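## Task

Retrieve the foam block from beneath the workbench and place it inside the steel box. The steel box must rest flat on the workbench top, entirely within its edges. Neither robot may topple or finish leaning, and the result must stay in place without any robot supporting it. At the end, open the grippers and move the robots away.

## Robot and tools

Two mobile robots work together. stretch (Hello Robot Stretch 3) has one arm on a vertical mast that reaches out to the robot's right side. rby (Rainbow RB-Y1) has two arms, a head and a foldable torso on a wheeled base. Neither base can move sideways. Each robot reports its state in its own frames, so only the images, lidar_m, wrist_depth_mm and head_depth_mm show where one robot is relative to the other.

Frames: each base frame has its origin on the floor midway between the drive wheels, with x forward, y left and z up. The odometry frame is the base frame at the start of the scene. stretch's hand_pose, and rby's chest, left_hand and right_hand, are given in the base frame.

execute_actions(actions, cameras): actions is a list holding one action or none. An empty list just returns state and images. One action is an object keyed by robot name, "stretch" and/or "rby". Everything in it starts at the same moment. cameras lists any of rby_head_camera, rby_left_wrist_camera, rby_right_wrist_camera, stretch_head_camera, stretch_nav_camera, stretch_wrist_camera or all. Leaving it out or passing null gives all cameras; [] gives none. An unknown key, camera or out-of-range value rejects the call, and then nothing moves. An action runs at most 15 s.

Base commands (both robots) are offsets from where the base last measured itself, never poses. Give exactly one. translate_m is a straight drive in metres, forward positive: stretch -1 to 1, rby -3 to 3. rotate_rad is a turn on the spot in radians, counter-clockwise (left) positive, -3.2 to 3.2.

"joints" takes absolute targets, keyed by joint name.

stretch joints: lift_m 0 to 1.1 (arm height); arm_m 0 to 0.52 (extension); wrist_yaw_rad -1.345 to 4.42 (0 is along the arm, 3.0 folds over the base); wrist_pitch_rad -1.57 to 0.451 (negative tips the fingers down); wrist_roll_rad -2.911 to 2.911; gripper_m -0.089 to 0.179 (larger is wider); head_pan_rad -3.953 to 1.73 (-1.57 looks along the arm); head_tilt_rad -1.53 to 0.419 (negative looks down). The optional contact_limits {"arm_m": effort %, 1 to 100} stops an arm motion at that effort. To reach forward, drive the base. The base is fast only when stowed (lift_m under 0.30, arm_m under 0.03, wrist_yaw_rad over 2.54). Fold or unfold the wrist only with lift_m between 0.32 and 0.95, wrist_pitch_rad -0.4 and roll near 0.

rby joints, in rad unless noted: torso_squat_rad 0 to 1.2, torso_shift_rad -0.3 to 0.6, torso_pitch_rad -0.2 to 1.4, torso_yaw_rad -1.5 to 1.5. Combined limits also apply: squat+shift<=1.52; squat-shift+pitch<=1.57; shift+0.5pitch-0.4squat<=0.7; shift+0.3pitch-0.5squat<=0.39. For each arm, with left_ or right_ in front: shoulder_pitch -2.356 to 2.356 (negative swings forward/up); shoulder_roll left 0 to 3.141, right -3.141 to 0 (away from the body); shoulder_yaw -2.094 to 2.094; elbow -2.617 to 0.01 (negative bends); forearm_roll -3.141 to 3.141; wrist_pitch -1.57 to 1.919; hand_roll -2.705 to 2.705; gripper_m 0 to 0.1 m of opening. head_pan_rad is -0.523 to 0.523 and head_tilt_rad is -0.35 to 1.57 (positive looks down). The optional speeds object caps translate_m (0.05 to 0.4 m/s) and rotate_rad (0.1 to 1.509 rad/s). A base move that would need more than 8.667 s is rejected. min_time_s (0.1 to 8) stretches rby's arm and head motions.

Joints left out of an action may keep pushing toward their older targets.

Gripping: for stretch, send gripper_m below the object's width, and open at least 0.02 above the contact value to release. For rby, command an opening at least 0.005 m under the width; "off_target" is then normal.

wait(seconds 0 to 10) returns state and images without new commands. zoom_image(camera, region [x0,y0,x1,y1] in pixels, at most 504x504) enlarges part of the latest image. finished_scene(scene) ends the current scene for good and reports success.

Result lines: base_status and joint_status say how each motion ended. done means the target was reached, although for a base it only means the wheels turned. off_target means it rested short and may still push. contact_stop, time_out and torque_fault drop the target. For rby, limit_stop_at_own_body, stopped_with_arm and not_followed (after a joint command not followed / cause: line) also appear. on_its_own covers what was not commanded, and held at there is a target, not a position. base_odometry counts wheel turns, so slip looks like motion. base_tilt is a lean in degrees. motor_effort is a percentage, with the peak in brackets. lidar_m gives 12 distances in 30-degree sectors, counter-clockwise from straight ahead, 0.17 m above the floor. wrist_depth_mm and head_depth_mm are 7x7 median depths. Motor temperatures lists rby's arm joints.

Avoid: any robot-to-robot press, since a base touching the other robot presses hard after a few mm. Avoid rby's arms striking each other. Avoid tipping: stretch pushing high (gripper above about 0.45 m) or driving while snagged or holding something fixed, and rby carrying weight far forward. Avoid overloading rby's joints past their N m load limits, which brings a 10 s halt. Avoid motors getting hot from long holds, stretch wrist servo faults, dropped or slipping objects, and slams. If something blocks a joint, back it off first, rby's arms before its torso.

Each tool is called after ">>>" as name(argument=value, ...), one argument or row to a line, values as JSON.

## Session

>>> execute_actions(
  actions=[],
)

Scene clock: 0.00 s.
Motor temperatures (°C, as the motors report them): left_arm=[29 33 32 35 38 38 35] | right_arm=[34 32 32 32 39 36 36]
stretch.base_odometry: x=+0.000 y=+0.000 heading=+0.000 (m, m, rad; stretch's odometry frame)
stretch.turned_by_wheels: +0.000 (rad since the last result)
stretch.turned_by_imu: +0.000 (rad since the last result)
stretch.base_tilt: forward=+0.4 right=+1.9 (deg)
stretch.lidar_m: 1.67 1.31 0.94 1.24 1.80 2.02 3.98 3.39 3.31 2.24 1.43 1.38
stretch.head_depth_mm: 1927 1985 2011 2025 2023 2066 2017 / 1919 2093 2146 2128 2146 2187 2080 / 1897 2251 2252 2272 2308 2312 2095 / 1866 2293 2349 2298 2268 2227 2046 / 1851 2005 1981 1976 1923 1921 1880 / 1730 1743 1746 1715 1692 1665 1652 / 1564 1551 1517 1532 1495 1492 1485
stretch.base_status: not commanded
stretch.joint_positions: lift_m=+0.601 arm_m=+0.002 wrist_yaw_rad=+3.135 wrist_pitch_rad=-0.440 wrist_roll_rad=+0.004 gripper_m=+0.037 head_pan_rad=-0.003 head_tilt_rad=-0.014
stretch.joint_status: not commanded
stretch.motor_effort: left_wheel=-1 right_wheel=-1 lift_m=+23 arm_m=+0 wrist_yaw_rad=+0 wrist_pitch_rad=+5 wrist_roll_rad=+1 gripper_m=-1 head_pan_rad=+0 head_tilt_rad=+2 (%)
stretch.hand_pose: x=-0.0197 y=+0.0745 z=+0.6089 quat_wxyz=(+0.157, +0.692, +0.152, +0.688) (m; stretch's base frame)
stretch.wrist_depth_mm: - - - - - - 983 / - - - - - - - / - - - - - - - / - - - - - - - / 872 909 - 958 - - - / 779 785 785 839 849 904 921 / 679 704 714 728 771 788 807
rby.base_odometry: x=+0.000 y=+0.000 heading=+0.000 (m, m, rad; rby's odometry frame)
rby.base_status: not commanded
rby.joint_positions: torso_squat_rad=+0.350 torso_shift_rad=+0.001 torso_pitch_rad=+0.001 torso_yaw_rad=+0.000 left_shoulder_pitch_rad=-0.048 left_shoulder_roll_rad=+0.010 left_shoulder_yaw_rad=+0.025 left_elbow_rad=-0.175 left_forearm_roll_rad=+0.019 left_wrist_pitch_rad=-0.004 left_hand_roll_rad=+0.054 left_gripper_m=+0.100 right_shoulder_pitch_rad=-0.023 right_shoulder_roll_rad=-0.044 right_shoulder_yaw_rad=-0.034 right_elbow_rad=-0.266 right_forearm_roll_rad=+0.009 right_wrist_pitch_rad=+0.020 right_hand_roll_rad=+0.041 right_gripper_m=+0.099 head_pan_rad=+0.000 head_tilt_rad=+0.400
rby.joint_status: not commanded
rby.chest: x=-0.2269 y=+0.0008 z=+1.2476 quat_wxyz=(+1.000, -0.001, +0.000, +0.000) (m; rby's base frame)
rby.left_hand: x=-0.1069 y=+0.2278 z=+0.5716 quat_wxyz=(+0.993, +0.000, -0.112, +0.040) (m; rby's base frame)
rby.right_hand: x=-0.0869 y=-0.2567 z=+0.5768 quat_wxyz=(+0.991, -0.027, -0.132, +0.014) (m; rby's base frame)
pictures: rby_head_camera, rby_left_wrist_camera, rby_right_wrist_camera, stretch_head_camera (sideways: a quarter turn clockwise sets it upright), stretch_nav_camera (sideways: a quarter turn counterclockwise sets it upright), stretch_wrist_camera
Images, in order (width x height): rby_head_camera 896x504, rby_left_wrist_camera 644x364, rby_right_wrist_camera 644x364, stretch_head_camera 896x504, stretch_nav_camera 672x504, stretch_wrist_camera 644x364.

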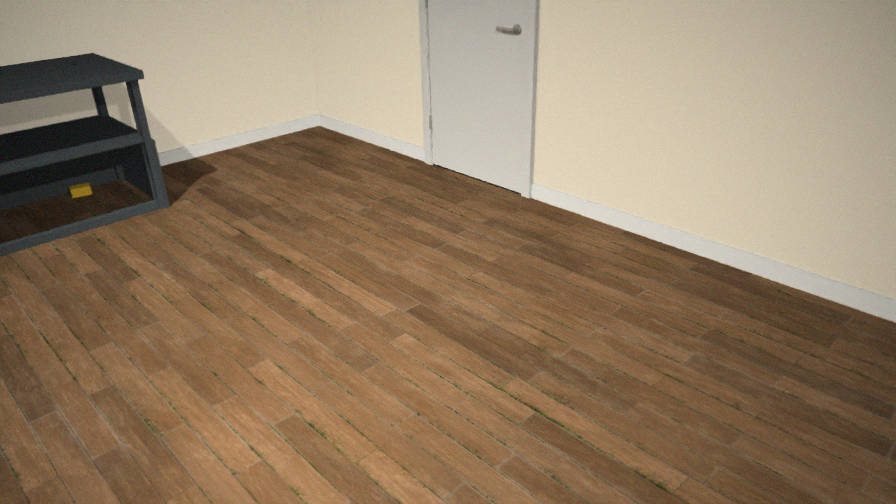

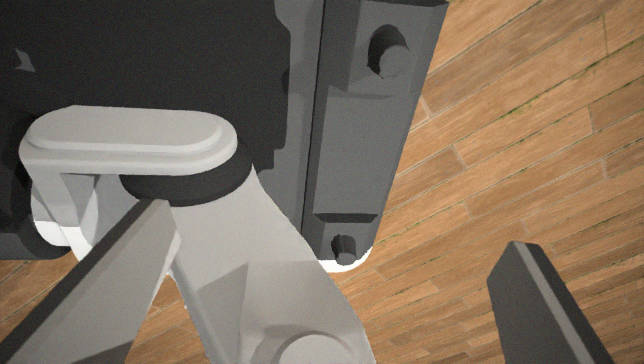

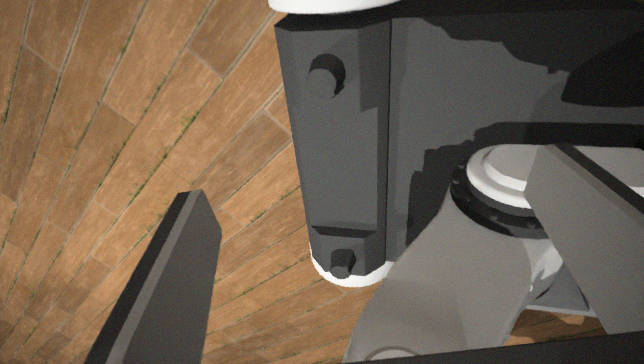

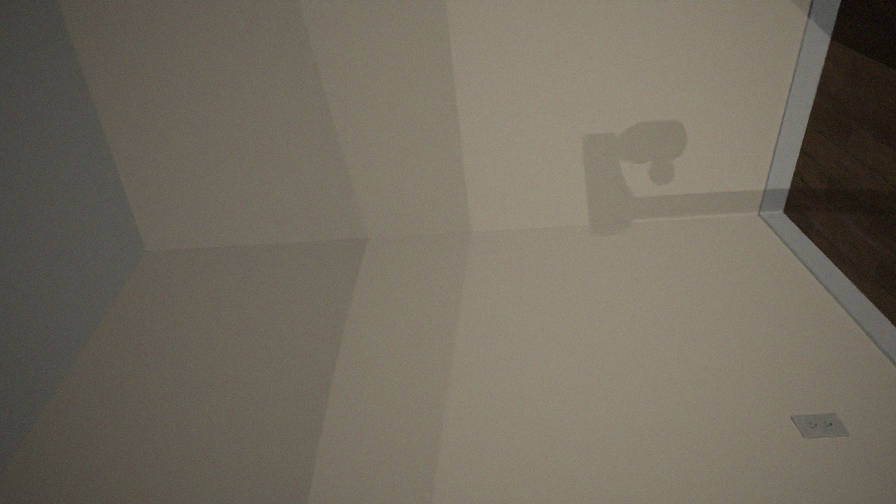

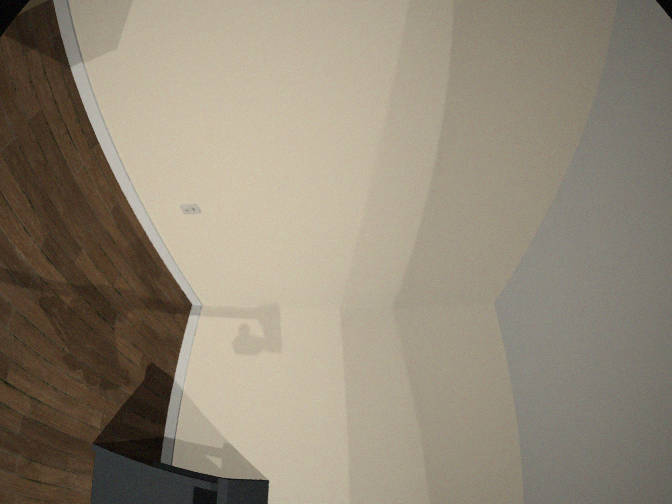

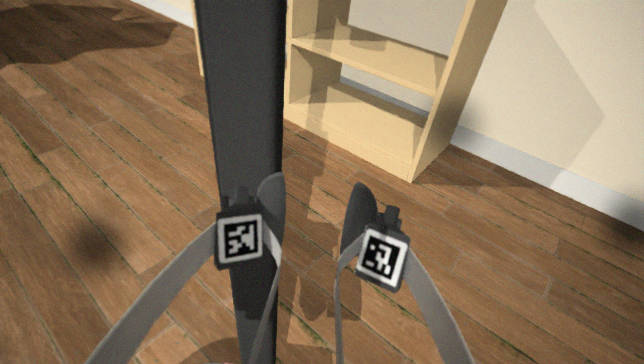

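>>> execute_actions(
  actions=[
    {"stretch":{"joints":{"head_pan_rad":-1.4,"head_tilt_rad":-0.5}},"rby":{"base":{"rotate_rad":1.0}}},
  ],
  cameras=["rby_head_camera","stretch_head_camera","stretch_nav_camera"],
)

Scene clock: 9.03 s.
Motor temperatures (°C, as the motors report them): left_arm=[29 33 32 35 38 38 35] | right_arm=[34 32 32 32 39 36 36]
stretch.base_odometry: x=+0.000 y=+0.000 heading=+0.000 (m, m, rad; stretch's odometry frame)
stretch.turned_by_wheels: +0.000 (rad since the last result)
stretch.turned_by_imu: +0.002 (rad since the last result)
stretch.base_tilt: forward=+0.4 right=+1.8 (deg)
stretch.lidar_m: 1.66 1.31 0.94 1.24 1.80 2.23 2.25 3.39 3.31 2.23 1.44 1.37
stretch.head_depth_mm: 2935 3151 3405 2637 1947 1549 1277 / 3183 3447 3579 2650 1963 1541 1278 / 2998 3214 3464 2556 1950 1542 1284 / 2641 2853 2325 2465 1989 1559 1278 / 2393 2599 2345 2342 1963 1564 1279 / 2154 2323 1935 2083 1978 1573 1298 / 1988 2120 1769 1874 1727 1563 1292
stretch.base_status: not commanded
stretch.joint_positions: lift_m=+0.601 arm_m=+0.002 wrist_yaw_rad=+3.135 wrist_pitch_rad=-0.440 wrist_roll_rad=+0.004 gripper_m=+0.037 head_pan_rad=-1.393 head_tilt_rad=-0.494
stretch.joint_status: all done
stretch.motor_effort: left_wheel=+0(0) right_wheel=-1(1) lift_m=+23(23) arm_m=+0(1) wrist_yaw_rad=+0(0) wrist_pitch_rad=+5(5) wrist_roll_rad=+0(0) gripper_m=+0(0) head_pan_rad=-3(34) head_tilt_rad=-2(22) (%)
stretch.hand_pose: x=-0.0197 y=+0.0745 z=+0.6089 quat_wxyz=(+0.157, +0.692, +0.152, +0.688) (m; stretch's base frame)
stretch.wrist_depth_mm: - - - - - - 984 / - - - - - - - / - - - - - - - / - - - - - - - / 892 898 - 965 - - - / 769 792 795 845 845 905 915 / 685 708 708 733 760 799 806
rby.base_odometry: x=+0.000 y=+0.000 heading=+1.000 (m, m, rad; rby's odometry frame)
rby.base_status: done
rby.joint_positions: torso_squat_rad=+0.350 torso_shift_rad=+0.001 torso_pitch_rad=+0.001 torso_yaw_rad=+0.000 left_shoulder_pitch_rad=-0.048 left_shoulder_roll_rad=+0.010 left_shoulder_yaw_rad=+0.025 left_elbow_rad=-0.175 left_forearm_roll_rad=+0.019 left_wrist_pitch_rad=-0.004 left_hand_roll_rad=+0.054 left_gripper_m=+0.100 right_shoulder_pitch_rad=-0.023 right_shoulder_roll_rad=-0.044 right_shoulder_yaw_rad=-0.034 right_elbow_rad=-0.266 right_forearm_roll_rad=+0.009 right_wrist_pitch_rad=+0.020 right_hand_roll_rad=+0.041 right_gripper_m=+0.099 head_pan_rad=+0.000 head_tilt_rad=+0.400
rby.joint_status: not commanded
rby.chest: x=-0.2269 y=+0.0008 z=+1.2476 quat_wxyz=(+1.000, -0.001, +0.000, +0.000) (m; rby's base frame)
rby.left_hand: x=-0.1069 y=+0.2278 z=+0.5716 quat_wxyz=(+0.993, +0.000, -0.112, +0.040) (m; rby's base frame)
rby.right_hand: x=-0.0869 y=-0.2567 z=+0.5768 quat_wxyz=(+0.991, -0.027, -0.132, +0.014) (m; rby's base frame)
pictures: rby_head_camera, stretch_head_camera (sideways: a quarter turn clockwise sets it upright), stretch_nav_camera (sideways: a quarter turn counterclockwise sets it upright)
Images, in order (width x height): rby_head_camera 896x504, stretch_head_camera 896x504, stretch_nav_camera 672x504.

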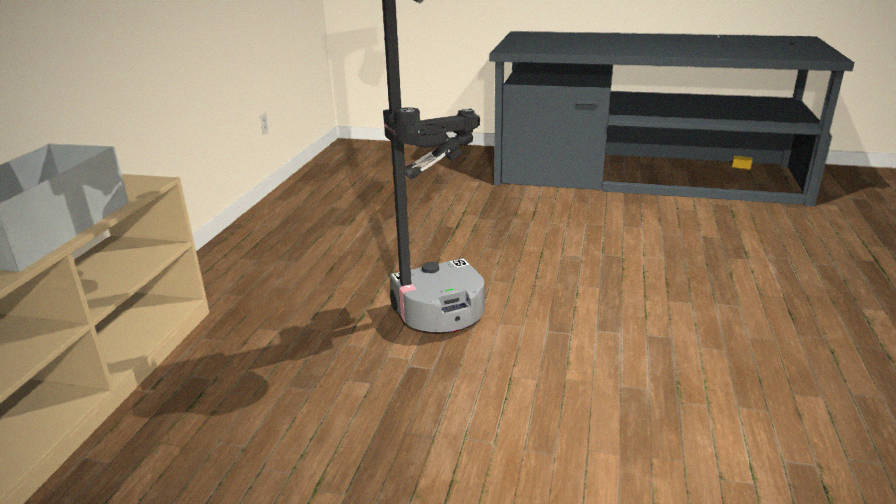

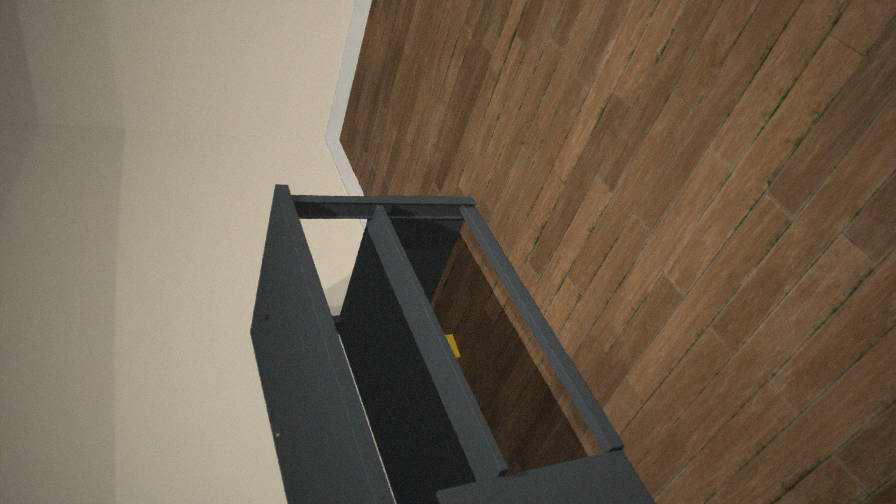

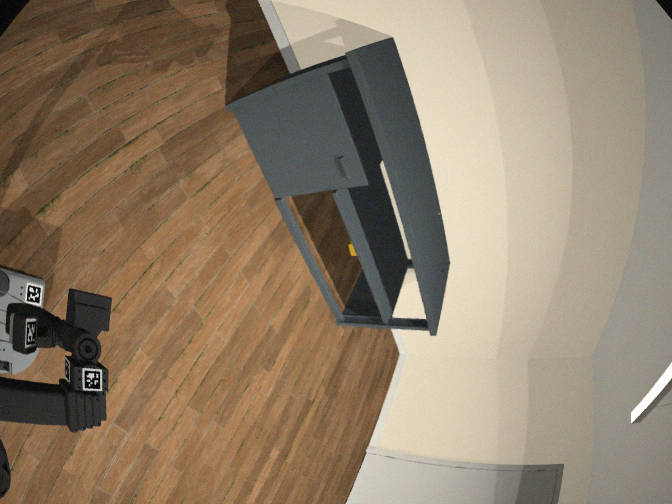

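>>> execute_actions(
  actions=[
    {"stretch":{"base":{"rotate_rad":-1.54},"joints":{"lift_m":0.27,"head_pan_rad":-1.57,"head_tilt_rad":-0.9}},"rby":{"base":{"rotate_rad":0.7}}},
  ],
  cameras=["rby_head_camera"],
)

>>> execute_actions(
  actions=[
    {"stretch":{"base":{"translate_m":1.0}}},
  ],
  cameras=[],
)

>>> execute_actions(
  actions=[
    {"stretch":{"base":{"translate_m":0.89}}},
  ],
  cameras=[],
)

>>> execute_actions(
  actions=[
    {"stretch":{"base":{"rotate_rad":2.59}}},
  ],
  cameras=["stretch_head_camera","stretch_nav_camera"],
)

Scene clock: 23.57 s.
Motor temperatures (°C, as the motors report them): left_arm=[29 33 32 35 38 38 35] | right_arm=[34 32 32 32 39 36 36]
stretch.base_odometry: x=+0.000 y=+0.000 heading=-1.540 (m, m, rad; stretch's odometry frame)
stretch.turned_by_wheels: -1.540 (rad since the last result)
stretch.turned_by_imu: -1.545 (rad since the last result)
stretch.base_tilt: forward=+0.4 right=+1.9 (deg)
stretch.lidar_m: 2.24 1.43 1.38 1.61 1.30 0.94 1.24 1.71 2.07 2.37 3.37 3.32
stretch.head_depth_mm: 2055 2188 1970 1656 1416 1238 1102 / 2411 2221 1972 1645 1414 1238 1121 / 3231 2412 1977 1644 1403 1246 1137 / 3152 2409 1954 1633 1414 1235 1134 / 3176 2435 1962 1631 1416 1245 1100 / 3178 2425 1961 1633 1412 1232 1098 / 3147 2400 1941 1619 1401 1227 1094
stretch.base_status: done
stretch.joint_positions: lift_m=+0.270 arm_m=+0.002 wrist_yaw_rad=+3.135 wrist_pitch_rad=-0.440 wrist_roll_rad=+0.004 gripper_m=+0.037 head_pan_rad=-1.563 head_tilt_rad=-0.889
stretch.joint_status: all done
stretch.motor_effort: left_wheel=+1(4) right_wheel=-3(6) lift_m=+16(19) arm_m=+0(1) wrist_yaw_rad=+0(1) wrist_pitch_rad=+5(5) wrist_roll_rad=+1(0) gripper_m=+0(1) head_pan_rad=-3(14) head_tilt_rad=-4(22) (%)
stretch.hand_pose: x=-0.0197 y=+0.0745 z=+0.2782 quat_wxyz=(+0.157, +0.692, +0.152, +0.688) (m; stretch's base frame)
stretch.wrist_depth_mm: - - - - - - - / 828 887 - - - - - / 669 705 736 772 825 878 939 / 554 578 594 643 650 701 713 / 484 516 - 544 551 569 593 / - - - - 470 487 506 / - - - - 412 425 434
rby.base_odometry: x=+0.000 y=+0.000 heading=+1.699 (m, m, rad; rby's odometry frame)
rby.base_status: done
rby.joint_positions: torso_squat_rad=+0.350 torso_shift_rad=+0.001 torso_pitch_rad=+0.001 torso_yaw_rad=+0.000 left_shoulder_pitch_rad=-0.048 left_shoulder_roll_rad=+0.010 left_shoulder_yaw_rad=+0.025 left_elbow_rad=-0.175 left_forearm_roll_rad=+0.019 left_wrist_pitch_rad=-0.004 left_hand_roll_rad=+0.054 left_gripper_m=+0.100 right_shoulder_pitch_rad=-0.023 right_shoulder_roll_rad=-0.044 right_shoulder_yaw_rad=-0.034 right_elbow_rad=-0.266 right_forearm_roll_rad=+0.009 right_wrist_pitch_rad=+0.020 right_hand_roll_rad=+0.041 right_gripper_m=+0.099 head_pan_rad=+0.000 head_tilt_rad=+0.400
rby.joint_status: not commanded
rby.chest: x=-0.2269 y=+0.0008 z=+1.2476 quat_wxyz=(+1.000, -0.001, +0.000, +0.000) (m; rby's base frame)
rby.left_hand: x=-0.1069 y=+0.2278 z=+0.5716 quat_wxyz=(+0.993, +0.000, -0.112, +0.040) (m; rby's base frame)
rby.right_hand: x=-0.0869 y=-0.2567 z=+0.5768 quat_wxyz=(+0.991, -0.027, -0.132, +0.014) (m; rby's base frame)
pictures: rby_head_camera
Images, in order (width x height): rby_head_camera 896x504.

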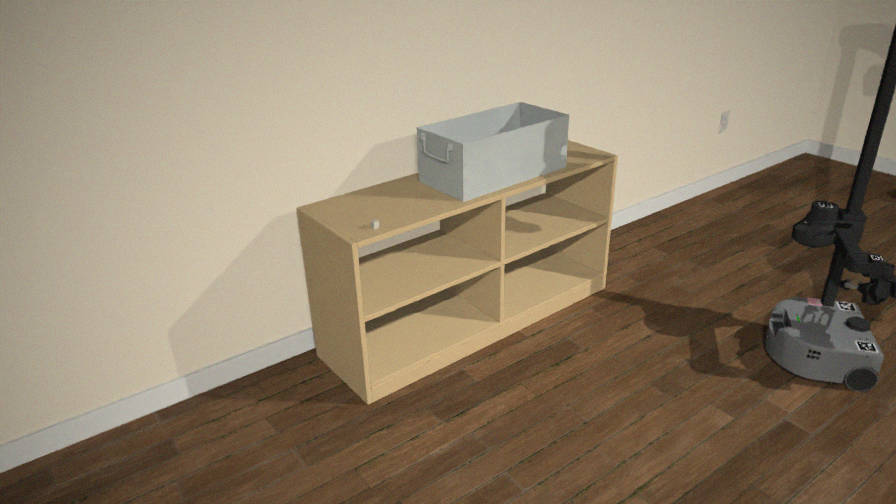

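Scene clock: 28.57 s.
Motor temperatures (°C, as the motors report them): left_arm=[29 33 32 35 38 38 35] | right_arm=[34 32 32 32 39 36 36]
stretch.base_odometry: x=+0.031 y=-1.000 heading=-1.540 (m, m, rad; stretch's odometry frame)
stretch.turned_by_wheels: +0.000 (rad since the last result)
stretch.turned_by_imu: -0.002 (rad since the last result)
stretch.base_tilt: forward=+0.5 right=+1.9 (deg)
stretch.lidar_m: 1.24 1.46 0.81 0.87 2.09 2.07 1.90 3.05 2.56 3.21 2.56 2.55
stretch.head_depth_mm: 3217 2447 1977 1642 1403 1231 1103 / 3234 2432 1979 1637 1410 1241 1120 / 3177 2419 1952 1648 1412 1243 1135 / 3126 2393 1956 1635 1410 1231 1133 / 3155 2398 1954 1639 1403 1231 1097 / 2989 2415 1946 1622 1409 1235 1097 / 2788 2429 1944 1634 1404 1225 1095
stretch.base_status: done
stretch.joint_positions: lift_m=+0.270 arm_m=+0.002 wrist_yaw_rad=+3.135 wrist_pitch_rad=-0.440 wrist_roll_rad=+0.004 gripper_m=+0.037 head_pan_rad=-1.563 head_tilt_rad=-0.889
stretch.joint_status: not commanded
stretch.motor_effort: left_wheel=+1(7) right_wheel=-3(4) lift_m=+16(16) arm_m=+0(0) wrist_yaw_rad=-1(1) wrist_pitch_rad=+5(5) wrist_roll_rad=+0(1) gripper_m=+0(0) head_pan_rad=-3(3) head_tilt_rad=-5(4) (%)
stretch.hand_pose: x=-0.0197 y=+0.0745 z=+0.2782 quat_wxyz=(+0.157, +0.692, +0.152, +0.688) (m; stretch's base frame)
stretch.wrist_depth_mm: - - - - 861 721 - / 841 897 - - 922 817 - / 678 698 718 765 835 810 929 / 557 570 594 637 670 690 685 / 480 520 - 543 559 571 590 / - - - - 470 489 507 / - - - - 408 428 441
rby.base_odometry: x=+0.000 y=+0.000 heading=+1.699 (m, m, rad; rby's odometry frame)
rby.base_status: not commanded
rby.joint_positions: torso_squat_rad=+0.350 torso_shift_rad=+0.001 torso_pitch_rad=+0.001 torso_yaw_rad=+0.000 left_shoulder_pitch_rad=-0.048 left_shoulder_roll_rad=+0.010 left_shoulder_yaw_rad=+0.025 left_elbow_rad=-0.175 left_forearm_roll_rad=+0.019 left_wrist_pitch_rad=-0.004 left_hand_roll_rad=+0.054 left_gripper_m=+0.100 right_shoulder_pitch_rad=-0.023 right_shoulder_roll_rad=-0.044 right_shoulder_yaw_rad=-0.034 right_elbow_rad=-0.266 right_forearm_roll_rad=+0.009 right_wrist_pitch_rad=+0.020 right_hand_roll_rad=+0.041 right_gripper_m=+0.099 head_pan_rad=+0.000 head_tilt_rad=+0.400
rby.joint_status: not commanded
rby.chest: x=-0.2269 y=+0.0008 z=+1.2476 quat_wxyz=(+1.000, -0.001, +0.000, +0.000) (m; rby's base frame)
rby.left_hand: x=-0.1069 y=+0.2278 z=+0.5716 quat_wxyz=(+0.993, +0.000, -0.112, +0.040) (m; rby's base frame)
rby.right_hand: x=-0.0869 y=-0.2567 z=+0.5768 quat_wxyz=(+0.991, -0.027, -0.132, +0.014) (m; rby's base frame)
pictures: none
No camera images: the call's "cameras" was empty. Leave "cameras" out to get every camera's image.

Scene clock: 33.30 s.
Motor temperatures (°C, as the motors report them): left_arm=[29 33 32 35 38 38 35] | right_arm=[34 32 32 32 39 36 36]
stretch.base_odometry: x=+0.059 y=-1.889 heading=-1.540 (m, m, rad; stretch's odometry frame)
stretch.turned_by_wheels: +0.000 (rad since the last result)
stretch.turned_by_imu: -0.002 (rad since the last result)
stretch.base_tilt: forward=+0.4 right=+1.9 (deg)
stretch.lidar_m: 0.36 0.54 0.90 0.98 0.96 2.76 2.77 3.20 3.58 2.35 1.88 1.88
stretch.head_depth_mm: 3207 2471 1975 1640 1411 1238 1108 / 3193 2410 1963 1632 1412 1237 1119 / 3138 2439 1974 1638 1404 1235 1136 / 2855 2421 1949 1631 1413 1239 1136 / 2562 2422 1948 1641 1404 1231 1100 / 2266 2364 1965 1636 1406 1225 1097 / 2048 2209 1946 1625 1408 1233 1097
stretch.base_status: done
stretch.joint_positions: lift_m=+0.270 arm_m=+0.002 wrist_yaw_rad=+3.135 wrist_pitch_rad=-0.440 wrist_roll_rad=+0.004 gripper_m=+0.037 head_pan_rad=-1.563 head_tilt_rad=-0.889
stretch.joint_status: not commanded
stretch.motor_effort: left_wheel=+1(7) right_wheel=-3(4) lift_m=+16(16) arm_m=-1(0) wrist_yaw_rad=+0(1) wrist_pitch_rad=+5(5) wrist_roll_rad=+0(0) gripper_m=-1(1) head_pan_rad=-3(3) head_tilt_rad=-5(4) (%)
stretch.hand_pose: x=-0.0197 y=+0.0745 z=+0.2782 quat_wxyz=(+0.157, +0.692, +0.152, +0.688) (m; stretch's base frame)
stretch.wrist_depth_mm: - 778 - - 960 798 703 / 843 818 - - - 882 735 / 682 698 665 776 820 859 772 / 552 577 594 648 665 696 715 / 485 519 - 515 556 570 603 / - - - - 435 488 505 / - - - - 407 382 435
rby.base_odometry: x=+0.000 y=+0.000 heading=+1.699 (m, m, rad; rby's odometry frame)
rby.base_status: not commanded
rby.joint_positions: torso_squat_rad=+0.350 torso_shift_rad=+0.001 torso_pitch_rad=+0.001 torso_yaw_rad=+0.000 left_shoulder_pitch_rad=-0.048 left_shoulder_roll_rad=+0.010 left_shoulder_yaw_rad=+0.025 left_elbow_rad=-0.175 left_forearm_roll_rad=+0.019 left_wrist_pitch_rad=-0.004 left_hand_roll_rad=+0.054 left_gripper_m=+0.100 right_shoulder_pitch_rad=-0.023 right_shoulder_roll_rad=-0.044 right_shoulder_yaw_rad=-0.034 right_elbow_rad=-0.266 right_forearm_roll_rad=+0.009 right_wrist_pitch_rad=+0.020 right_hand_roll_rad=+0.041 right_gripper_m=+0.099 head_pan_rad=+0.000 head_tilt_rad=+0.400
rby.joint_status: not commanded
rby.chest: x=-0.2269 y=+0.0008 z=+1.2476 quat_wxyz=(+1.000, -0.001, +0.000, +0.000) (m; rby's base frame)
rby.left_hand: x=-0.1069 y=+0.2278 z=+0.5716 quat_wxyz=(+0.993, +0.000, -0.112, +0.040) (m; rby's base frame)
rby.right_hand: x=-0.0869 y=-0.2567 z=+0.5768 quat_wxyz=(+0.991, -0.027, -0.132, +0.014) (m; rby's base frame)
pictures: none
No camera images: the call's "cameras" was empty. Leave "cameras" out to get every camera's image.

Scene clock: 36.10 s.
Motor temperatures (°C, as the motors report them): left_arm=[29 33 32 35 38 38 35] | right_arm=[34 32 32 32 39 36 36]
stretch.base_odometry: x=+0.059 y=-1.889 heading=+1.050 (m, m, rad; stretch's odometry frame)
stretch.turned_by_wheels: +2.590 (rad since the last result)
stretch.turned_by_imu: +2.592 (rad since the last result)
stretch.base_tilt: forward=+0.4 right=+1.8 (deg)
stretch.lidar_m: 1.43 2.77 3.19 3.32 2.46 1.88 1.88 0.36 0.51 0.90 0.96 0.84
stretch.head_depth_mm: 835 928 766 644 554 503 1049 / 836 922 768 644 553 502 1077 / 838 916 768 642 552 503 1083 / 843 918 769 643 550 504 1072 / 838 920 766 642 550 507 1072 / 837 922 763 641 549 509 1079 / 840 915 762 639 550 509 1068
stretch.base_status: done
stretch.joint_positions: lift_m=+0.270 arm_m=+0.002 wrist_yaw_rad=+3.135 wrist_pitch_rad=-0.440 wrist_roll_rad=+0.004 gripper_m=+0.037 head_pan_rad=-1.563 head_tilt_rad=-0.889
stretch.joint_status: not commanded
stretch.motor_effort: left_wheel=-1(6) right_wheel=+0(9) lift_m=+16(16) arm_m=-1(1) wrist_yaw_rad=+0(0) wrist_pitch_rad=+5(5) wrist_roll_rad=+0(0) gripper_m=-1(0) head_pan_rad=-2(3) head_tilt_rad=-5(4) (%)
stretch.hand_pose: x=-0.0197 y=+0.0744 z=+0.2782 quat_wxyz=(+0.157, +0.692, +0.152, +0.688) (m; stretch's base frame)
stretch.wrist_depth_mm: - - - - - - - / 842 904 - - - - - / 671 703 725 773 841 883 946 / 560 584 593 640 664 684 719 / 485 520 - 551 560 572 595 / - - - - 472 480 499 / - - - - 413 428 431
rby.base_odometry: x=+0.000 y=+0.000 heading=+1.699 (m, m, rad; rby's odometry frame)
rby.base_status: not commanded
rby.joint_positions: torso_squat_rad=+0.350 torso_shift_rad=+0.001 torso_pitch_rad=+0.001 torso_yaw_rad=+0.000 left_shoulder_pitch_rad=-0.048 left_shoulder_roll_rad=+0.010 left_shoulder_yaw_rad=+0.025 left_elbow_rad=-0.175 left_forearm_roll_rad=+0.019 left_wrist_pitch_rad=-0.004 left_hand_roll_rad=+0.054 left_gripper_m=+0.100 right_shoulder_pitch_rad=-0.023 right_shoulder_roll_rad=-0.044 right_shoulder_yaw_rad=-0.034 right_elbow_rad=-0.266 right_forearm_roll_rad=+0.009 right_wrist_pitch_rad=+0.020 right_hand_roll_rad=+0.041 right_gripper_m=+0.099 head_pan_rad=+0.000 head_tilt_rad=+0.400
rby.joint_status: not commanded
rby.chest: x=-0.2269 y=+0.0008 z=+1.2476 quat_wxyz=(+1.000, -0.001, +0.000, +0.000) (m; rby's base frame)
rby.left_hand: x=-0.1069 y=+0.2278 z=+0.5716 quat_wxyz=(+0.993, +0.000, -0.112, +0.040) (m; rby's base frame)
rby.right_hand: x=-0.0869 y=-0.2567 z=+0.5768 quat_wxyz=(+0.991, -0.027, -0.132, +0.014) (m; rby's base frame)
pictures: stretch_head_camera (sideways: a quarter turn clockwise sets it upright), stretch_nav_camera (sideways: a quarter turn counterclockwise sets it upright)
Images, in order (width x height): stretch_head_camera 896x504, stretch_nav_camera 672x504.

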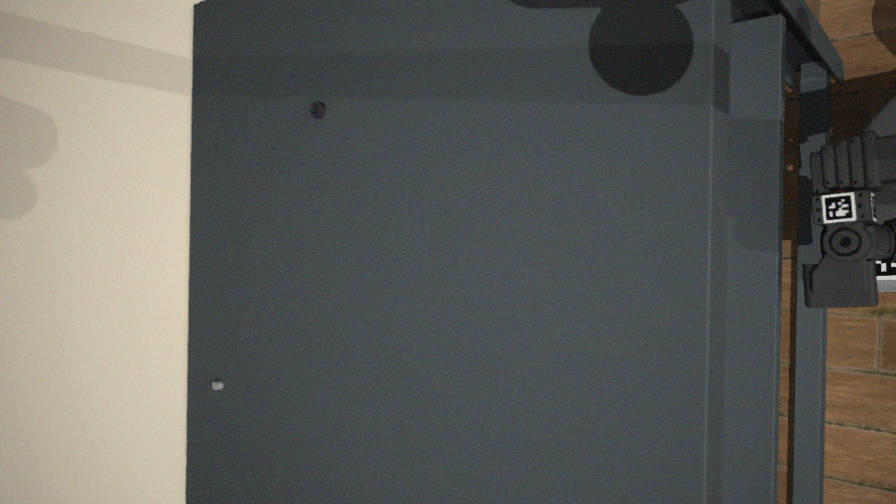

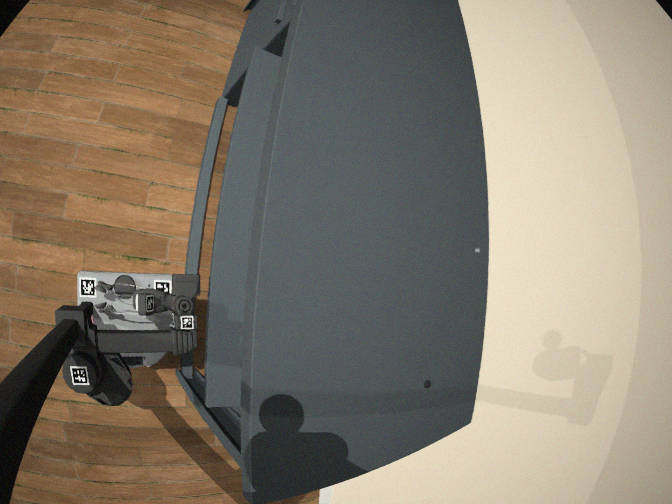

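>>> execute_actions(
  actions=[
    {"stretch":{"joints":{"wrist_yaw_rad":0,"gripper_m":0.17}},"rby":{"base":{"rotate_rad":-0.85}}},
  ],
  cameras=["stretch_wrist_camera"],
)

>>> execute_actions(
  actions=[
    {"rby":{"base":{"translate_m":1.7}}},
  ],
  cameras=[],
)

>>> execute_actions(
  actions=[
    {"rby":{"base":{"rotate_rad":1.57},"joints":{"head_tilt_rad":0.6}}},
  ],
  cameras=["rby_head_camera"],
)

Scene clock: 52.17 s.
Motor temperatures (°C, as the motors report them): left_arm=[29 33 32 35 38 38 35] | right_arm=[34 32 32 32 39 36 36]
stretch.base_odometry: x=+0.059 y=-1.889 heading=+1.050 (m, m, rad; stretch's odometry frame)
stretch.turned_by_wheels: +0.000 (rad since the last result)
stretch.turned_by_imu: +0.354 (rad since the last result)
stretch.base_tilt: forward=+0.3 right=+1.5 (deg)
stretch.lidar_m: 2.72 3.03 3.27 3.01 2.03 1.92 0.42 0.46 0.93 0.95 0.81 0.83
stretch.head_depth_mm: 837 917 772 646 555 496 1009 / 867 938 774 646 557 514 1062 / 899 962 774 645 554 793 1143 / 936 961 773 646 554 830 - / 969 960 772 647 553 879 1111 / 1010 961 771 643 575 1176 1105 / 1057 957 768 643 589 1205 1104
stretch.base_status: not commanded
stretch.joint_positions: lift_m=+0.270 arm_m=+0.002 wrist_yaw_rad=-0.016 wrist_pitch_rad=-0.453 wrist_roll_rad=+0.016 gripper_m=+0.170 head_pan_rad=-1.565 head_tilt_rad=-0.891
stretch.joint_status: all done
stretch.on_its_own: wrist_yaw_rad is at rest, and its effort (+20) is outside its rest range (-12 to +12)
stretch.motor_effort: left_wheel=-7(8) right_wheel=-2(50) lift_m=+23(30) arm_m=+2(3) wrist_yaw_rad=+20(100) wrist_pitch_rad=+8(16) wrist_roll_rad=-6(61) gripper_m=+1(90) head_pan_rad=-2(3) head_tilt_rad=-3(4) (%)
stretch.hand_pose: x=-0.0251 y=-0.3668 z=+0.2749 quat_wxyz=(+0.683, +0.152, -0.695, -0.166) (m; stretch's base frame)
stretch.wrist_depth_mm: 562 704 833 752 656 590 525 / 591 754 896 821 703 625 564 / 622 695 731 781 759 684 603 / 562 581 600 628 646 639 628 / 482 490 506 521 542 585 583 / 363 426 441 455 467 466 497 / 362 337 390 395 407 413 434
rby.base_odometry: x=+0.000 y=+0.000 heading=+0.850 (m, m, rad; rby's odometry frame)
rby.base_status: done
rby.joint_positions: torso_squat_rad=+0.350 torso_shift_rad=+0.001 torso_pitch_rad=+0.001 torso_yaw_rad=+0.000 left_shoulder_pitch_rad=-0.048 left_shoulder_roll_rad=+0.010 left_shoulder_yaw_rad=+0.025 left_elbow_rad=-0.175 left_forearm_roll_rad=+0.019 left_wrist_pitch_rad=-0.004 left_hand_roll_rad=+0.054 left_gripper_m=+0.100 right_shoulder_pitch_rad=-0.023 right_shoulder_roll_rad=-0.044 right_shoulder_yaw_rad=-0.034 right_elbow_rad=-0.266 right_forearm_roll_rad=+0.009 right_wrist_pitch_rad=+0.020 right_hand_roll_rad=+0.041 right_gripper_m=+0.099 head_pan_rad=+0.000 head_tilt_rad=+0.400
rby.joint_status: not commanded
rby.chest: x=-0.2269 y=+0.0008 z=+1.2476 quat_wxyz=(+1.000, -0.001, +0.000, +0.000) (m; rby's base frame)
rby.left_hand: x=-0.1069 y=+0.2278 z=+0.5716 quat_wxyz=(+0.993, +0.000, -0.112, +0.040) (m; rby's base frame)
rby.right_hand: x=-0.0869 y=-0.2567 z=+0.5768 quat_wxyz=(+0.991, -0.027, -0.132, +0.014) (m; rby's base frame)
pictures: stretch_wrist_camera
Images, in order (width x height): stretch_wrist_camera 644x364.

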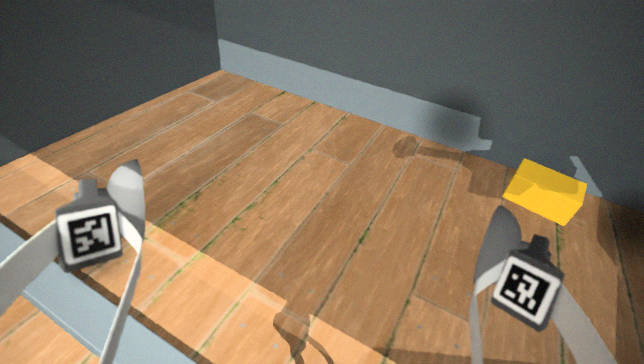

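Scene clock: 57.93 s.
Motor temperatures (°C, as the motors report them): left_arm=[29 33 32 35 38 38 35] | right_arm=[34 32 32 32 39 36 36]
stretch.base_odometry: x=+0.059 y=-1.889 heading=+1.050 (m, m, rad; stretch's odometry frame)
stretch.turned_by_wheels: +0.000 (rad since the last result)
stretch.turned_by_imu: +0.001 (rad since the last result)
stretch.base_tilt: forward=+0.2 right=+1.5 (deg)
stretch.lidar_m: 2.71 1.71 2.16 3.00 2.03 1.92 0.42 0.46 0.93 0.95 0.81 0.83
stretch.head_depth_mm: 838 922 773 648 555 497 1014 / 865 936 775 645 554 513 1056 / 899 967 774 646 554 794 1139 / 931 961 773 644 553 833 - / 971 960 772 642 553 881 1100 / 1011 959 772 646 576 1182 1102 / 1052 965 771 643 590 1218 1100
stretch.base_status: not commanded
stretch.joint_positions: lift_m=+0.270 arm_m=+0.002 wrist_yaw_rad=-0.016 wrist_pitch_rad=-0.453 wrist_roll_rad=+0.016 gripper_m=+0.170 head_pan_rad=-1.565 head_tilt_rad=-0.891
stretch.joint_status: not commanded
stretch.on_its_own: wrist_yaw_rad is at rest, and its effort (+20) is outside its rest range (-12 to +12)
stretch.motor_effort: left_wheel=-7(7) right_wheel=-2(2) lift_m=+23(23) arm_m=+2(3) wrist_yaw_rad=+20(20) wrist_pitch_rad=+8(8) wrist_roll_rad=-5(6) gripper_m=-1(1) head_pan_rad=-2(3) head_tilt_rad=-3(4) (%)
stretch.hand_pose: x=-0.0251 y=-0.3668 z=+0.2749 quat_wxyz=(+0.683, +0.152, -0.695, -0.166) (m; stretch's base frame)
stretch.wrist_depth_mm: 564 689 832 735 659 584 525 / 590 745 883 835 719 626 564 / 615 684 730 771 754 690 600 / 558 588 605 611 646 639 637 / 488 493 507 526 544 580 577 / 364 425 444 453 466 460 500 / 363 337 386 397 408 416 434
rby.base_odometry: x=+1.123 y=+1.276 heading=+0.849 (m, m, rad; rby's odometry frame)
rby.base_status: done
rby.joint_positions: torso_squat_rad=+0.350 torso_shift_rad=+0.001 torso_pitch_rad=+0.001 torso_yaw_rad=+0.000 left_shoulder_pitch_rad=-0.048 left_shoulder_roll_rad=+0.010 left_shoulder_yaw_rad=+0.025 left_elbow_rad=-0.175 left_forearm_roll_rad=+0.019 left_wrist_pitch_rad=-0.004 left_hand_roll_rad=+0.054 left_gripper_m=+0.100 right_shoulder_pitch_rad=-0.023 right_shoulder_roll_rad=-0.044 right_shoulder_yaw_rad=-0.034 right_elbow_rad=-0.266 right_forearm_roll_rad=+0.009 right_wrist_pitch_rad=+0.020 right_hand_roll_rad=+0.041 right_gripper_m=+0.099 head_pan_rad=+0.000 head_tilt_rad=+0.400
rby.joint_status: not commanded
rby.chest: x=-0.2269 y=+0.0008 z=+1.2476 quat_wxyz=(+1.000, -0.001, +0.001, +0.000) (m; rby's base frame)
rby.left_hand: x=-0.1068 y=+0.2278 z=+0.5716 quat_wxyz=(+0.993, +0.000, -0.112, +0.040) (m; rby's base frame)
rby.right_hand: x=-0.0869 y=-0.2567 z=+0.5768 quat_wxyz=(+0.991, -0.027, -0.132, +0.014) (m; rby's base frame)
pictures: none
No camera images: the call's "cameras" was empty. Leave "cameras" out to get every camera's image.

Scene clock: 61.80 s.
Motor temperatures (°C, as the motors report them): left_arm=[29 33 32 35 38 38 35] | right_arm=[34 32 32 32 39 36 36]
stretch.base_odometry: x=+0.059 y=-1.889 heading=+1.050 (m, m, rad; stretch's odometry frame)
stretch.turned_by_wheels: +0.000 (rad since the last result)
stretch.turned_by_imu: +0.001 (rad since the last result)
stretch.base_tilt: forward=+0.2 right=+1.5 (deg)
stretch.lidar_m: 2.72 1.53 1.52 3.00 2.03 1.92 0.42 0.46 0.93 0.95 0.81 0.83
stretch.head_depth_mm: 835 918 776 645 554 500 1017 / 865 935 773 646 555 512 1065 / 899 962 772 643 554 796 1138 / 936 963 772 644 555 831 - / 968 966 771 647 554 875 1101 / 1008 965 773 646 575 1176 1109 / 1053 963 771 642 589 1214 1102
stretch.base_status: not commanded
stretch.joint_positions: lift_m=+0.270 arm_m=+0.002 wrist_yaw_rad=-0.016 wrist_pitch_rad=-0.453 wrist_roll_rad=+0.016 gripper_m=+0.170 head_pan_rad=-1.565 head_tilt_rad=-0.891
stretch.joint_status: not commanded
stretch.on_its_own: wrist_yaw_rad is at rest, and its effort (+21) is outside its rest range (-12 to +12)
stretch.motor_effort: left_wheel=-7(7) right_wheel=-2(2) lift_m=+24(23) arm_m=+1(2) wrist_yaw_rad=+21(20) wrist_pitch_rad=+8(8) wrist_roll_rad=-6(6) gripper_m=+0(0) head_pan_rad=-2(1) head_tilt_rad=-5(4) (%)
stretch.hand_pose: x=-0.0251 y=-0.3668 z=+0.2749 quat_wxyz=(+0.683, +0.152, -0.695, -0.166) (m; stretch's base frame)
stretch.wrist_depth_mm: 561 699 840 740 650 585 522 / 599 749 889 827 713 629 559 / 631 701 735 762 750 684 608 / 560 582 599 625 648 637 635 / 488 493 502 525 545 578 580 / 365 426 436 456 465 457 501 / 361 336 390 403 409 420 434
rby.base_odometry: x=+1.123 y=+1.276 heading=+2.419 (m, m, rad; rby's odometry frame)
rby.base_status: done
rby.joint_positions: torso_squat_rad=+0.350 torso_shift_rad=+0.001 torso_pitch_rad=+0.001 torso_yaw_rad=+0.000 left_shoulder_pitch_rad=-0.048 left_shoulder_roll_rad=+0.010 left_shoulder_yaw_rad=+0.025 left_elbow_rad=-0.175 left_forearm_roll_rad=+0.019 left_wrist_pitch_rad=-0.004 left_hand_roll_rad=+0.054 left_gripper_m=+0.100 right_shoulder_pitch_rad=-0.023 right_shoulder_roll_rad=-0.044 right_shoulder_yaw_rad=-0.034 right_elbow_rad=-0.266 right_forearm_roll_rad=+0.009 right_wrist_pitch_rad=+0.020 right_hand_roll_rad=+0.041 right_gripper_m=+0.099 head_pan_rad=+0.000 head_tilt_rad=+0.600
rby.joint_status: all done
rby.chest: x=-0.2269 y=+0.0008 z=+1.2476 quat_wxyz=(+1.000, -0.001, +0.000, +0.000) (m; rby's base frame)
rby.left_hand: x=-0.1069 y=+0.2278 z=+0.5716 quat_wxyz=(+0.993, +0.000, -0.112, +0.040) (m; rby's base frame)
rby.right_hand: x=-0.0869 y=-0.2567 z=+0.5768 quat_wxyz=(+0.991, -0.027, -0.132, +0.014) (m; rby's base frame)
pictures: rby_head_camera
Images, in order (width x height): rby_head_camera 896x504.

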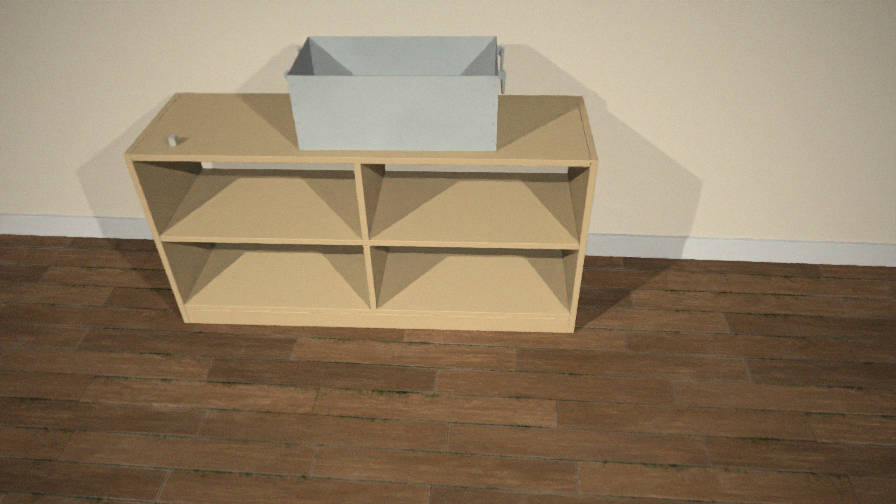

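>>> execute_actions(
  actions=[
    {"stretch":{"joints":{"lift_m":0.17,"wrist_pitch_rad":-0.3}},"rby":{"base":{"rotate_rad":0.2}}},
  ],
  cameras=[],
)

>>> execute_actions(
  actions=[
    {"stretch":{"base":{"rotate_rad":-0.45}},"rby":{"base":{"translate_m":0.65}}},
  ],
  cameras=[],
)

>>> execute_actions(
  actions=[
    {"stretch":{"joints":{"arm_m":0.2}},"rby":{"base":{"rotate_rad":-0.17},"joints":{"head_tilt_rad":0.8,"left_shoulder_pitch_rad":-0.6,"left_elbow_rad":-1.6,"left_wrist_pitch_rad":1.9,"left_hand_roll_rad":1.57,"left_shoulder_roll_rad":0.15,"right_shoulder_pitch_rad":-0.6,"right_elbow_rad":-1.6,"right_wrist_pitch_rad":1.9,"right_hand_roll_rad":1.57,"right_shoulder_roll_rad":-0.15}}},
  ],
  cameras=["rby_head_camera","stretch_wrist_camera"],
)

Scene clock: 71.00 s.
Motor temperatures (°C, as the motors report them): left_arm=[29 33 32 35 38 38 35] | right_arm=[34 32 32 32 39 36 36]
stretch.base_odometry: x=+0.059 y=-1.889 heading=+1.050 (m, m, rad; stretch's odometry frame)
stretch.turned_by_wheels: +0.000 (rad since the last result)
stretch.turned_by_imu: -0.002 (rad since the last result)
stretch.base_tilt: forward=+0.4 right=+1.9 (deg)
stretch.lidar_m: 2.71 1.45 1.45 3.04 2.03 1.91 0.42 0.46 0.93 0.95 0.81 0.82
stretch.head_depth_mm: 834 913 767 643 552 495 1013 / 862 935 769 644 553 512 1056 / 894 953 767 641 550 791 1093 / 931 953 767 639 551 830 - / 964 943 764 640 551 876 1105 / 1003 941 763 642 563 1171 1103 / 1046 944 762 640 584 1206 1097
stretch.base_status: not commanded
stretch.joint_positions: lift_m=+0.170 arm_m=+0.002 wrist_yaw_rad=+0.002 wrist_pitch_rad=-0.314 wrist_roll_rad=-0.003 gripper_m=+0.170 head_pan_rad=-1.565 head_tilt_rad=-0.891
stretch.joint_status: all done
stretch.motor_effort: left_wheel=-1(7) right_wheel=-1(5) lift_m=+16(24) arm_m=+0(2) wrist_yaw_rad=-3(20) wrist_pitch_rad=+4(18) wrist_roll_rad=+4(6) gripper_m=+1(1) head_pan_rad=-2(1) head_tilt_rad=-3(4) (%)
stretch.hand_pose: x=-0.0211 y=-0.3834 z=+0.2070 quat_wxyz=(+0.700, +0.112, -0.697, -0.110) (m; stretch's base frame)
stretch.wrist_depth_mm: 546 676 827 723 641 569 511 / 577 728 874 792 676 596 545 / 587 666 712 768 740 647 574 / 496 531 549 586 621 635 582 / 418 427 449 469 494 542 529 / 338 360 372 391 405 407 455 / 254 313 323 337 346 361 377
rby.base_odometry: x=+1.123 y=+1.276 heading=+2.619 (m, m, rad; rby's odometry frame)
rby.base_status: done
rby.joint_positions: torso_squat_rad=+0.350 torso_shift_rad=+0.001 torso_pitch_rad=+0.001 torso_yaw_rad=+0.000 left_shoulder_pitch_rad=-0.048 left_shoulder_roll_rad=+0.010 left_shoulder_yaw_rad=+0.025 left_elbow_rad=-0.175 left_forearm_roll_rad=+0.019 left_wrist_pitch_rad=-0.004 left_hand_roll_rad=+0.054 left_gripper_m=+0.100 right_shoulder_pitch_rad=-0.023 right_shoulder_roll_rad=-0.044 right_shoulder_yaw_rad=-0.034 right_elbow_rad=-0.266 right_forearm_roll_rad=+0.009 right_wrist_pitch_rad=+0.020 right_hand_roll_rad=+0.041 right_gripper_m=+0.099 head_pan_rad=+0.000 head_tilt_rad=+0.600
rby.joint_status: not commanded
rby.chest: x=-0.2269 y=+0.0008 z=+1.2476 quat_wxyz=(+1.000, -0.001, +0.000, +0.000) (m; rby's base frame)
rby.left_hand: x=-0.1069 y=+0.2278 z=+0.5716 quat_wxyz=(+0.993, +0.000, -0.112, +0.040) (m; rby's base frame)
rby.right_hand: x=-0.0869 y=-0.2567 z=+0.5768 quat_wxyz=(+0.991, -0.027, -0.132, +0.014) (m; rby's base frame)
pictures: none
No camera images: the call's "cameras" was empty. Leave "cameras" out to get every camera's image.

Scene clock: 73.97 s.
Motor temperatures (°C, as the motors report them): left_arm=[29 33 32 35 38 38 35] | right_arm=[34 32 32 32 39 36 36]
stretch.base_odometry: x=+0.059 y=-1.889 heading=+0.600 (m, m, rad; stretch's odometry frame)
stretch.turned_by_wheels: -0.450 (rad since the last result)
stretch.turned_by_imu: -0.451 (rad since the last result)
stretch.base_tilt: forward=+0.4 right=+1.9 (deg)
stretch.lidar_m: 1.03 2.26 1.92 4.83 2.76 1.98 1.92 0.42 0.52 0.93 0.96 0.80
stretch.head_depth_mm: 891 973 770 644 552 832 1094 / 887 958 770 646 553 820 1104 / 876 950 766 642 552 813 1114 / 868 941 765 640 551 801 - / 859 935 768 638 550 792 1097 / 853 925 758 640 551 784 1079 / 849 917 761 639 550 517 1082
stretch.base_status: done
stretch.joint_positions: lift_m=+0.170 arm_m=+0.002 wrist_yaw_rad=+0.002 wrist_pitch_rad=-0.314 wrist_roll_rad=-0.003 gripper_m=+0.170 head_pan_rad=-1.565 head_tilt_rad=-0.891
stretch.joint_status: not commanded
stretch.motor_effort: left_wheel=+1(3) right_wheel=-3(6) lift_m=+16(16) arm_m=+0(1) wrist_yaw_rad=-2(2) wrist_pitch_rad=+5(5) wrist_roll_rad=+3(4) gripper_m=-1(0) head_pan_rad=-3(2) head_tilt_rad=-3(4) (%)
stretch.hand_pose: x=-0.0211 y=-0.3834 z=+0.2070 quat_wxyz=(+0.700, +0.112, -0.697, -0.110) (m; stretch's base frame)
stretch.wrist_depth_mm: 657 654 645 630 629 613 440 / 722 712 696 686 680 623 435 / 634 664 714 723 726 640 420 / 494 533 544 590 627 596 413 / 422 425 448 471 497 522 400 / 341 360 378 394 403 406 381 / 303 315 322 335 346 356 356
rby.base_odometry: x=+0.559 y=+1.601 heading=+2.619 (m, m, rad; rby's odometry frame)
rby.base_status: done
rby.joint_positions: torso_squat_rad=+0.350 torso_shift_rad=+0.001 torso_pitch_rad=+0.001 torso_yaw_rad=+0.000 left_shoulder_pitch_rad=-0.048 left_shoulder_roll_rad=+0.010 left_shoulder_yaw_rad=+0.025 left_elbow_rad=-0.175 left_forearm_roll_rad=+0.019 left_wrist_pitch_rad=-0.004 left_hand_roll_rad=+0.054 left_gripper_m=+0.100 right_shoulder_pitch_rad=-0.023 right_shoulder_roll_rad=-0.044 right_shoulder_yaw_rad=-0.034 right_elbow_rad=-0.266 right_forearm_roll_rad=+0.009 right_wrist_pitch_rad=+0.020 right_hand_roll_rad=+0.041 right_gripper_m=+0.099 head_pan_rad=+0.000 head_tilt_rad=+0.600
rby.joint_status: not commanded
rby.chest: x=-0.2268 y=+0.0008 z=+1.2476 quat_wxyz=(+1.000, -0.001, +0.001, +0.000) (m; rby's base frame)
rby.left_hand: x=-0.1068 y=+0.2278 z=+0.5716 quat_wxyz=(+0.993, +0.000, -0.112, +0.040) (m; rby's base frame)
rby.right_hand: x=-0.0869 y=-0.2567 z=+0.5768 quat_wxyz=(+0.991, -0.027, -0.132, +0.014) (m; rby's base frame)
pictures: none
No camera images: the call's "cameras" was empty. Leave "cameras" out to get every camera's image.

Scene clock: 76.67 s.
Motor temperatures (°C, as the motors report them): left_arm=[29 33 32 35 38 38 35] | right_arm=[34 32 32 32 39 36 36]
stretch.base_odometry: x=+0.059 y=-1.889 heading=+0.600 (m, m, rad; stretch's odometry frame)
stretch.turned_by_wheels: +0.000 (rad since the last result)
stretch.turned_by_imu: +0.001 (rad since the last result)
stretch.base_tilt: forward=+0.4 right=+1.9 (deg)
stretch.lidar_m: 1.03 2.30 1.97 4.85 2.76 1.99 1.92 0.42 0.52 0.93 0.96 0.81
stretch.head_depth_mm: 895 970 769 645 553 833 1097 / 886 957 765 642 550 819 1108 / 875 954 768 640 552 818 1108 / 865 945 764 638 551 800 1101 / 861 935 765 640 551 793 1092 / 852 927 763 640 550 786 1084 / 846 919 761 636 549 516 1082
stretch.base_status: not commanded
stretch.joint_positions: lift_m=+0.170 arm_m=+0.200 wrist_yaw_rad=+0.002 wrist_pitch_rad=-0.314 wrist_roll_rad=-0.002 gripper_m=+0.170 head_pan_rad=-1.565 head_tilt_rad=-0.891
stretch.joint_status: all done
stretch.motor_effort: left_wheel=+1(1) right_wheel=-3(3) lift_m=+16(16) arm_m=+4(2) wrist_yaw_rad=-2(2) wrist_pitch_rad=+4(5) wrist_roll_rad=+3(3) gripper_m=+0(1) head_pan_rad=-2(2) head_tilt_rad=-4(4) (%)
stretch.hand_pose: x=-0.0211 y=-0.5808 z=+0.2070 quat_wxyz=(+0.699, +0.111, -0.697, -0.110) (m; stretch's base frame)
stretch.wrist_depth_mm: 464 465 454 448 447 437 419 / 506 499 494 483 476 469 417 / 558 544 537 529 524 518 425 / 497 535 553 559 562 554 408 / 416 433 449 462 475 529 399 / 340 360 376 391 410 402 379 / 301 313 323 335 350 357 354
rby.base_odometry: x=+0.559 y=+1.601 heading=+2.450 (m, m, rad; rby's odometry frame)
rby.base_status: done
rby.joint_positions: torso_squat_rad=+0.350 torso_shift_rad=+0.001 torso_pitch_rad=+0.001 torso_yaw_rad=+0.000 left_shoulder_pitch_rad=-0.600 left_shoulder_roll_rad=+0.150 left_shoulder_yaw_rad=+0.025 left_elbow_rad=-1.600 left_forearm_roll_rad=+0.019 left_wrist_pitch_rad=+1.900 left_hand_roll_rad=+1.570 left_gripper_m=+0.100 right_shoulder_pitch_rad=-0.600 right_shoulder_roll_rad=-0.150 right_shoulder_yaw_rad=-0.034 right_elbow_rad=-1.600 right_forearm_roll_rad=+0.009 right_wrist_pitch_rad=+1.900 right_hand_roll_rad=+1.570 right_gripper_m=+0.099 head_pan_rad=+0.000 head_tilt_rad=+0.800
rby.joint_status: all done
rby.chest: x=-0.2269 y=+0.0008 z=+1.2476 quat_wxyz=(+1.000, -0.001, +0.000, +0.000) (m; rby's base frame)
rby.left_hand: x=+0.2422 y=+0.2262 z=+1.0136 quat_wxyz=(+0.741, -0.050, -0.146, +0.653) (m; rby's base frame)
rby.right_hand: x=+0.2427 y=-0.2337 z=+1.0154 quat_wxyz=(+0.661, -0.156, -0.042, +0.733) (m; rby's base frame)
pictures: rby_head_camera, stretch_wrist_camera
Images, in order (width x height): rby_head_camera 896x504, stretch_wrist_camera 644x364.

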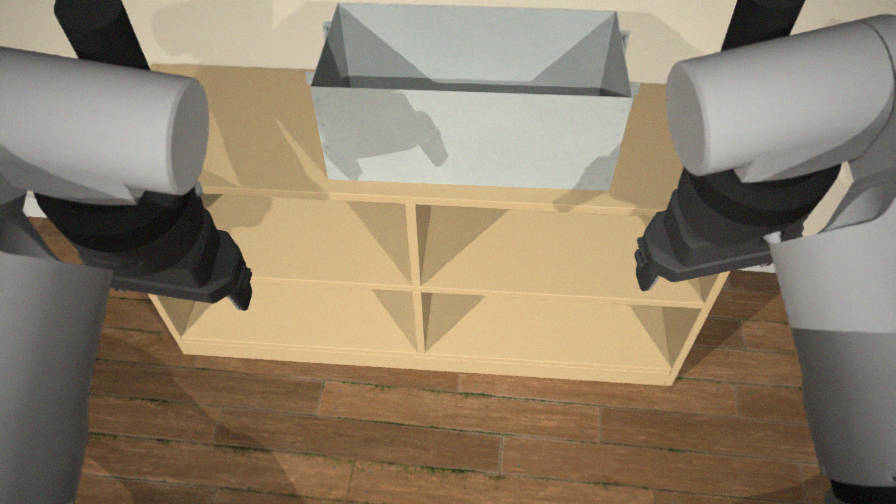

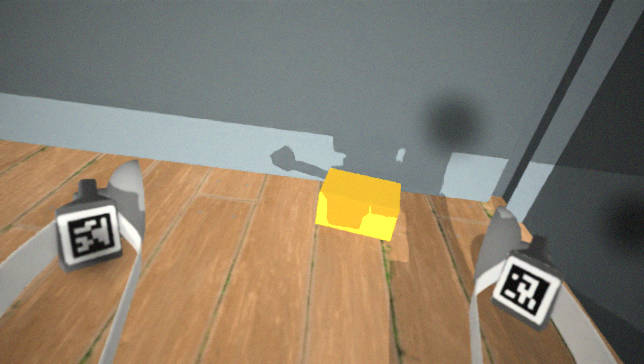

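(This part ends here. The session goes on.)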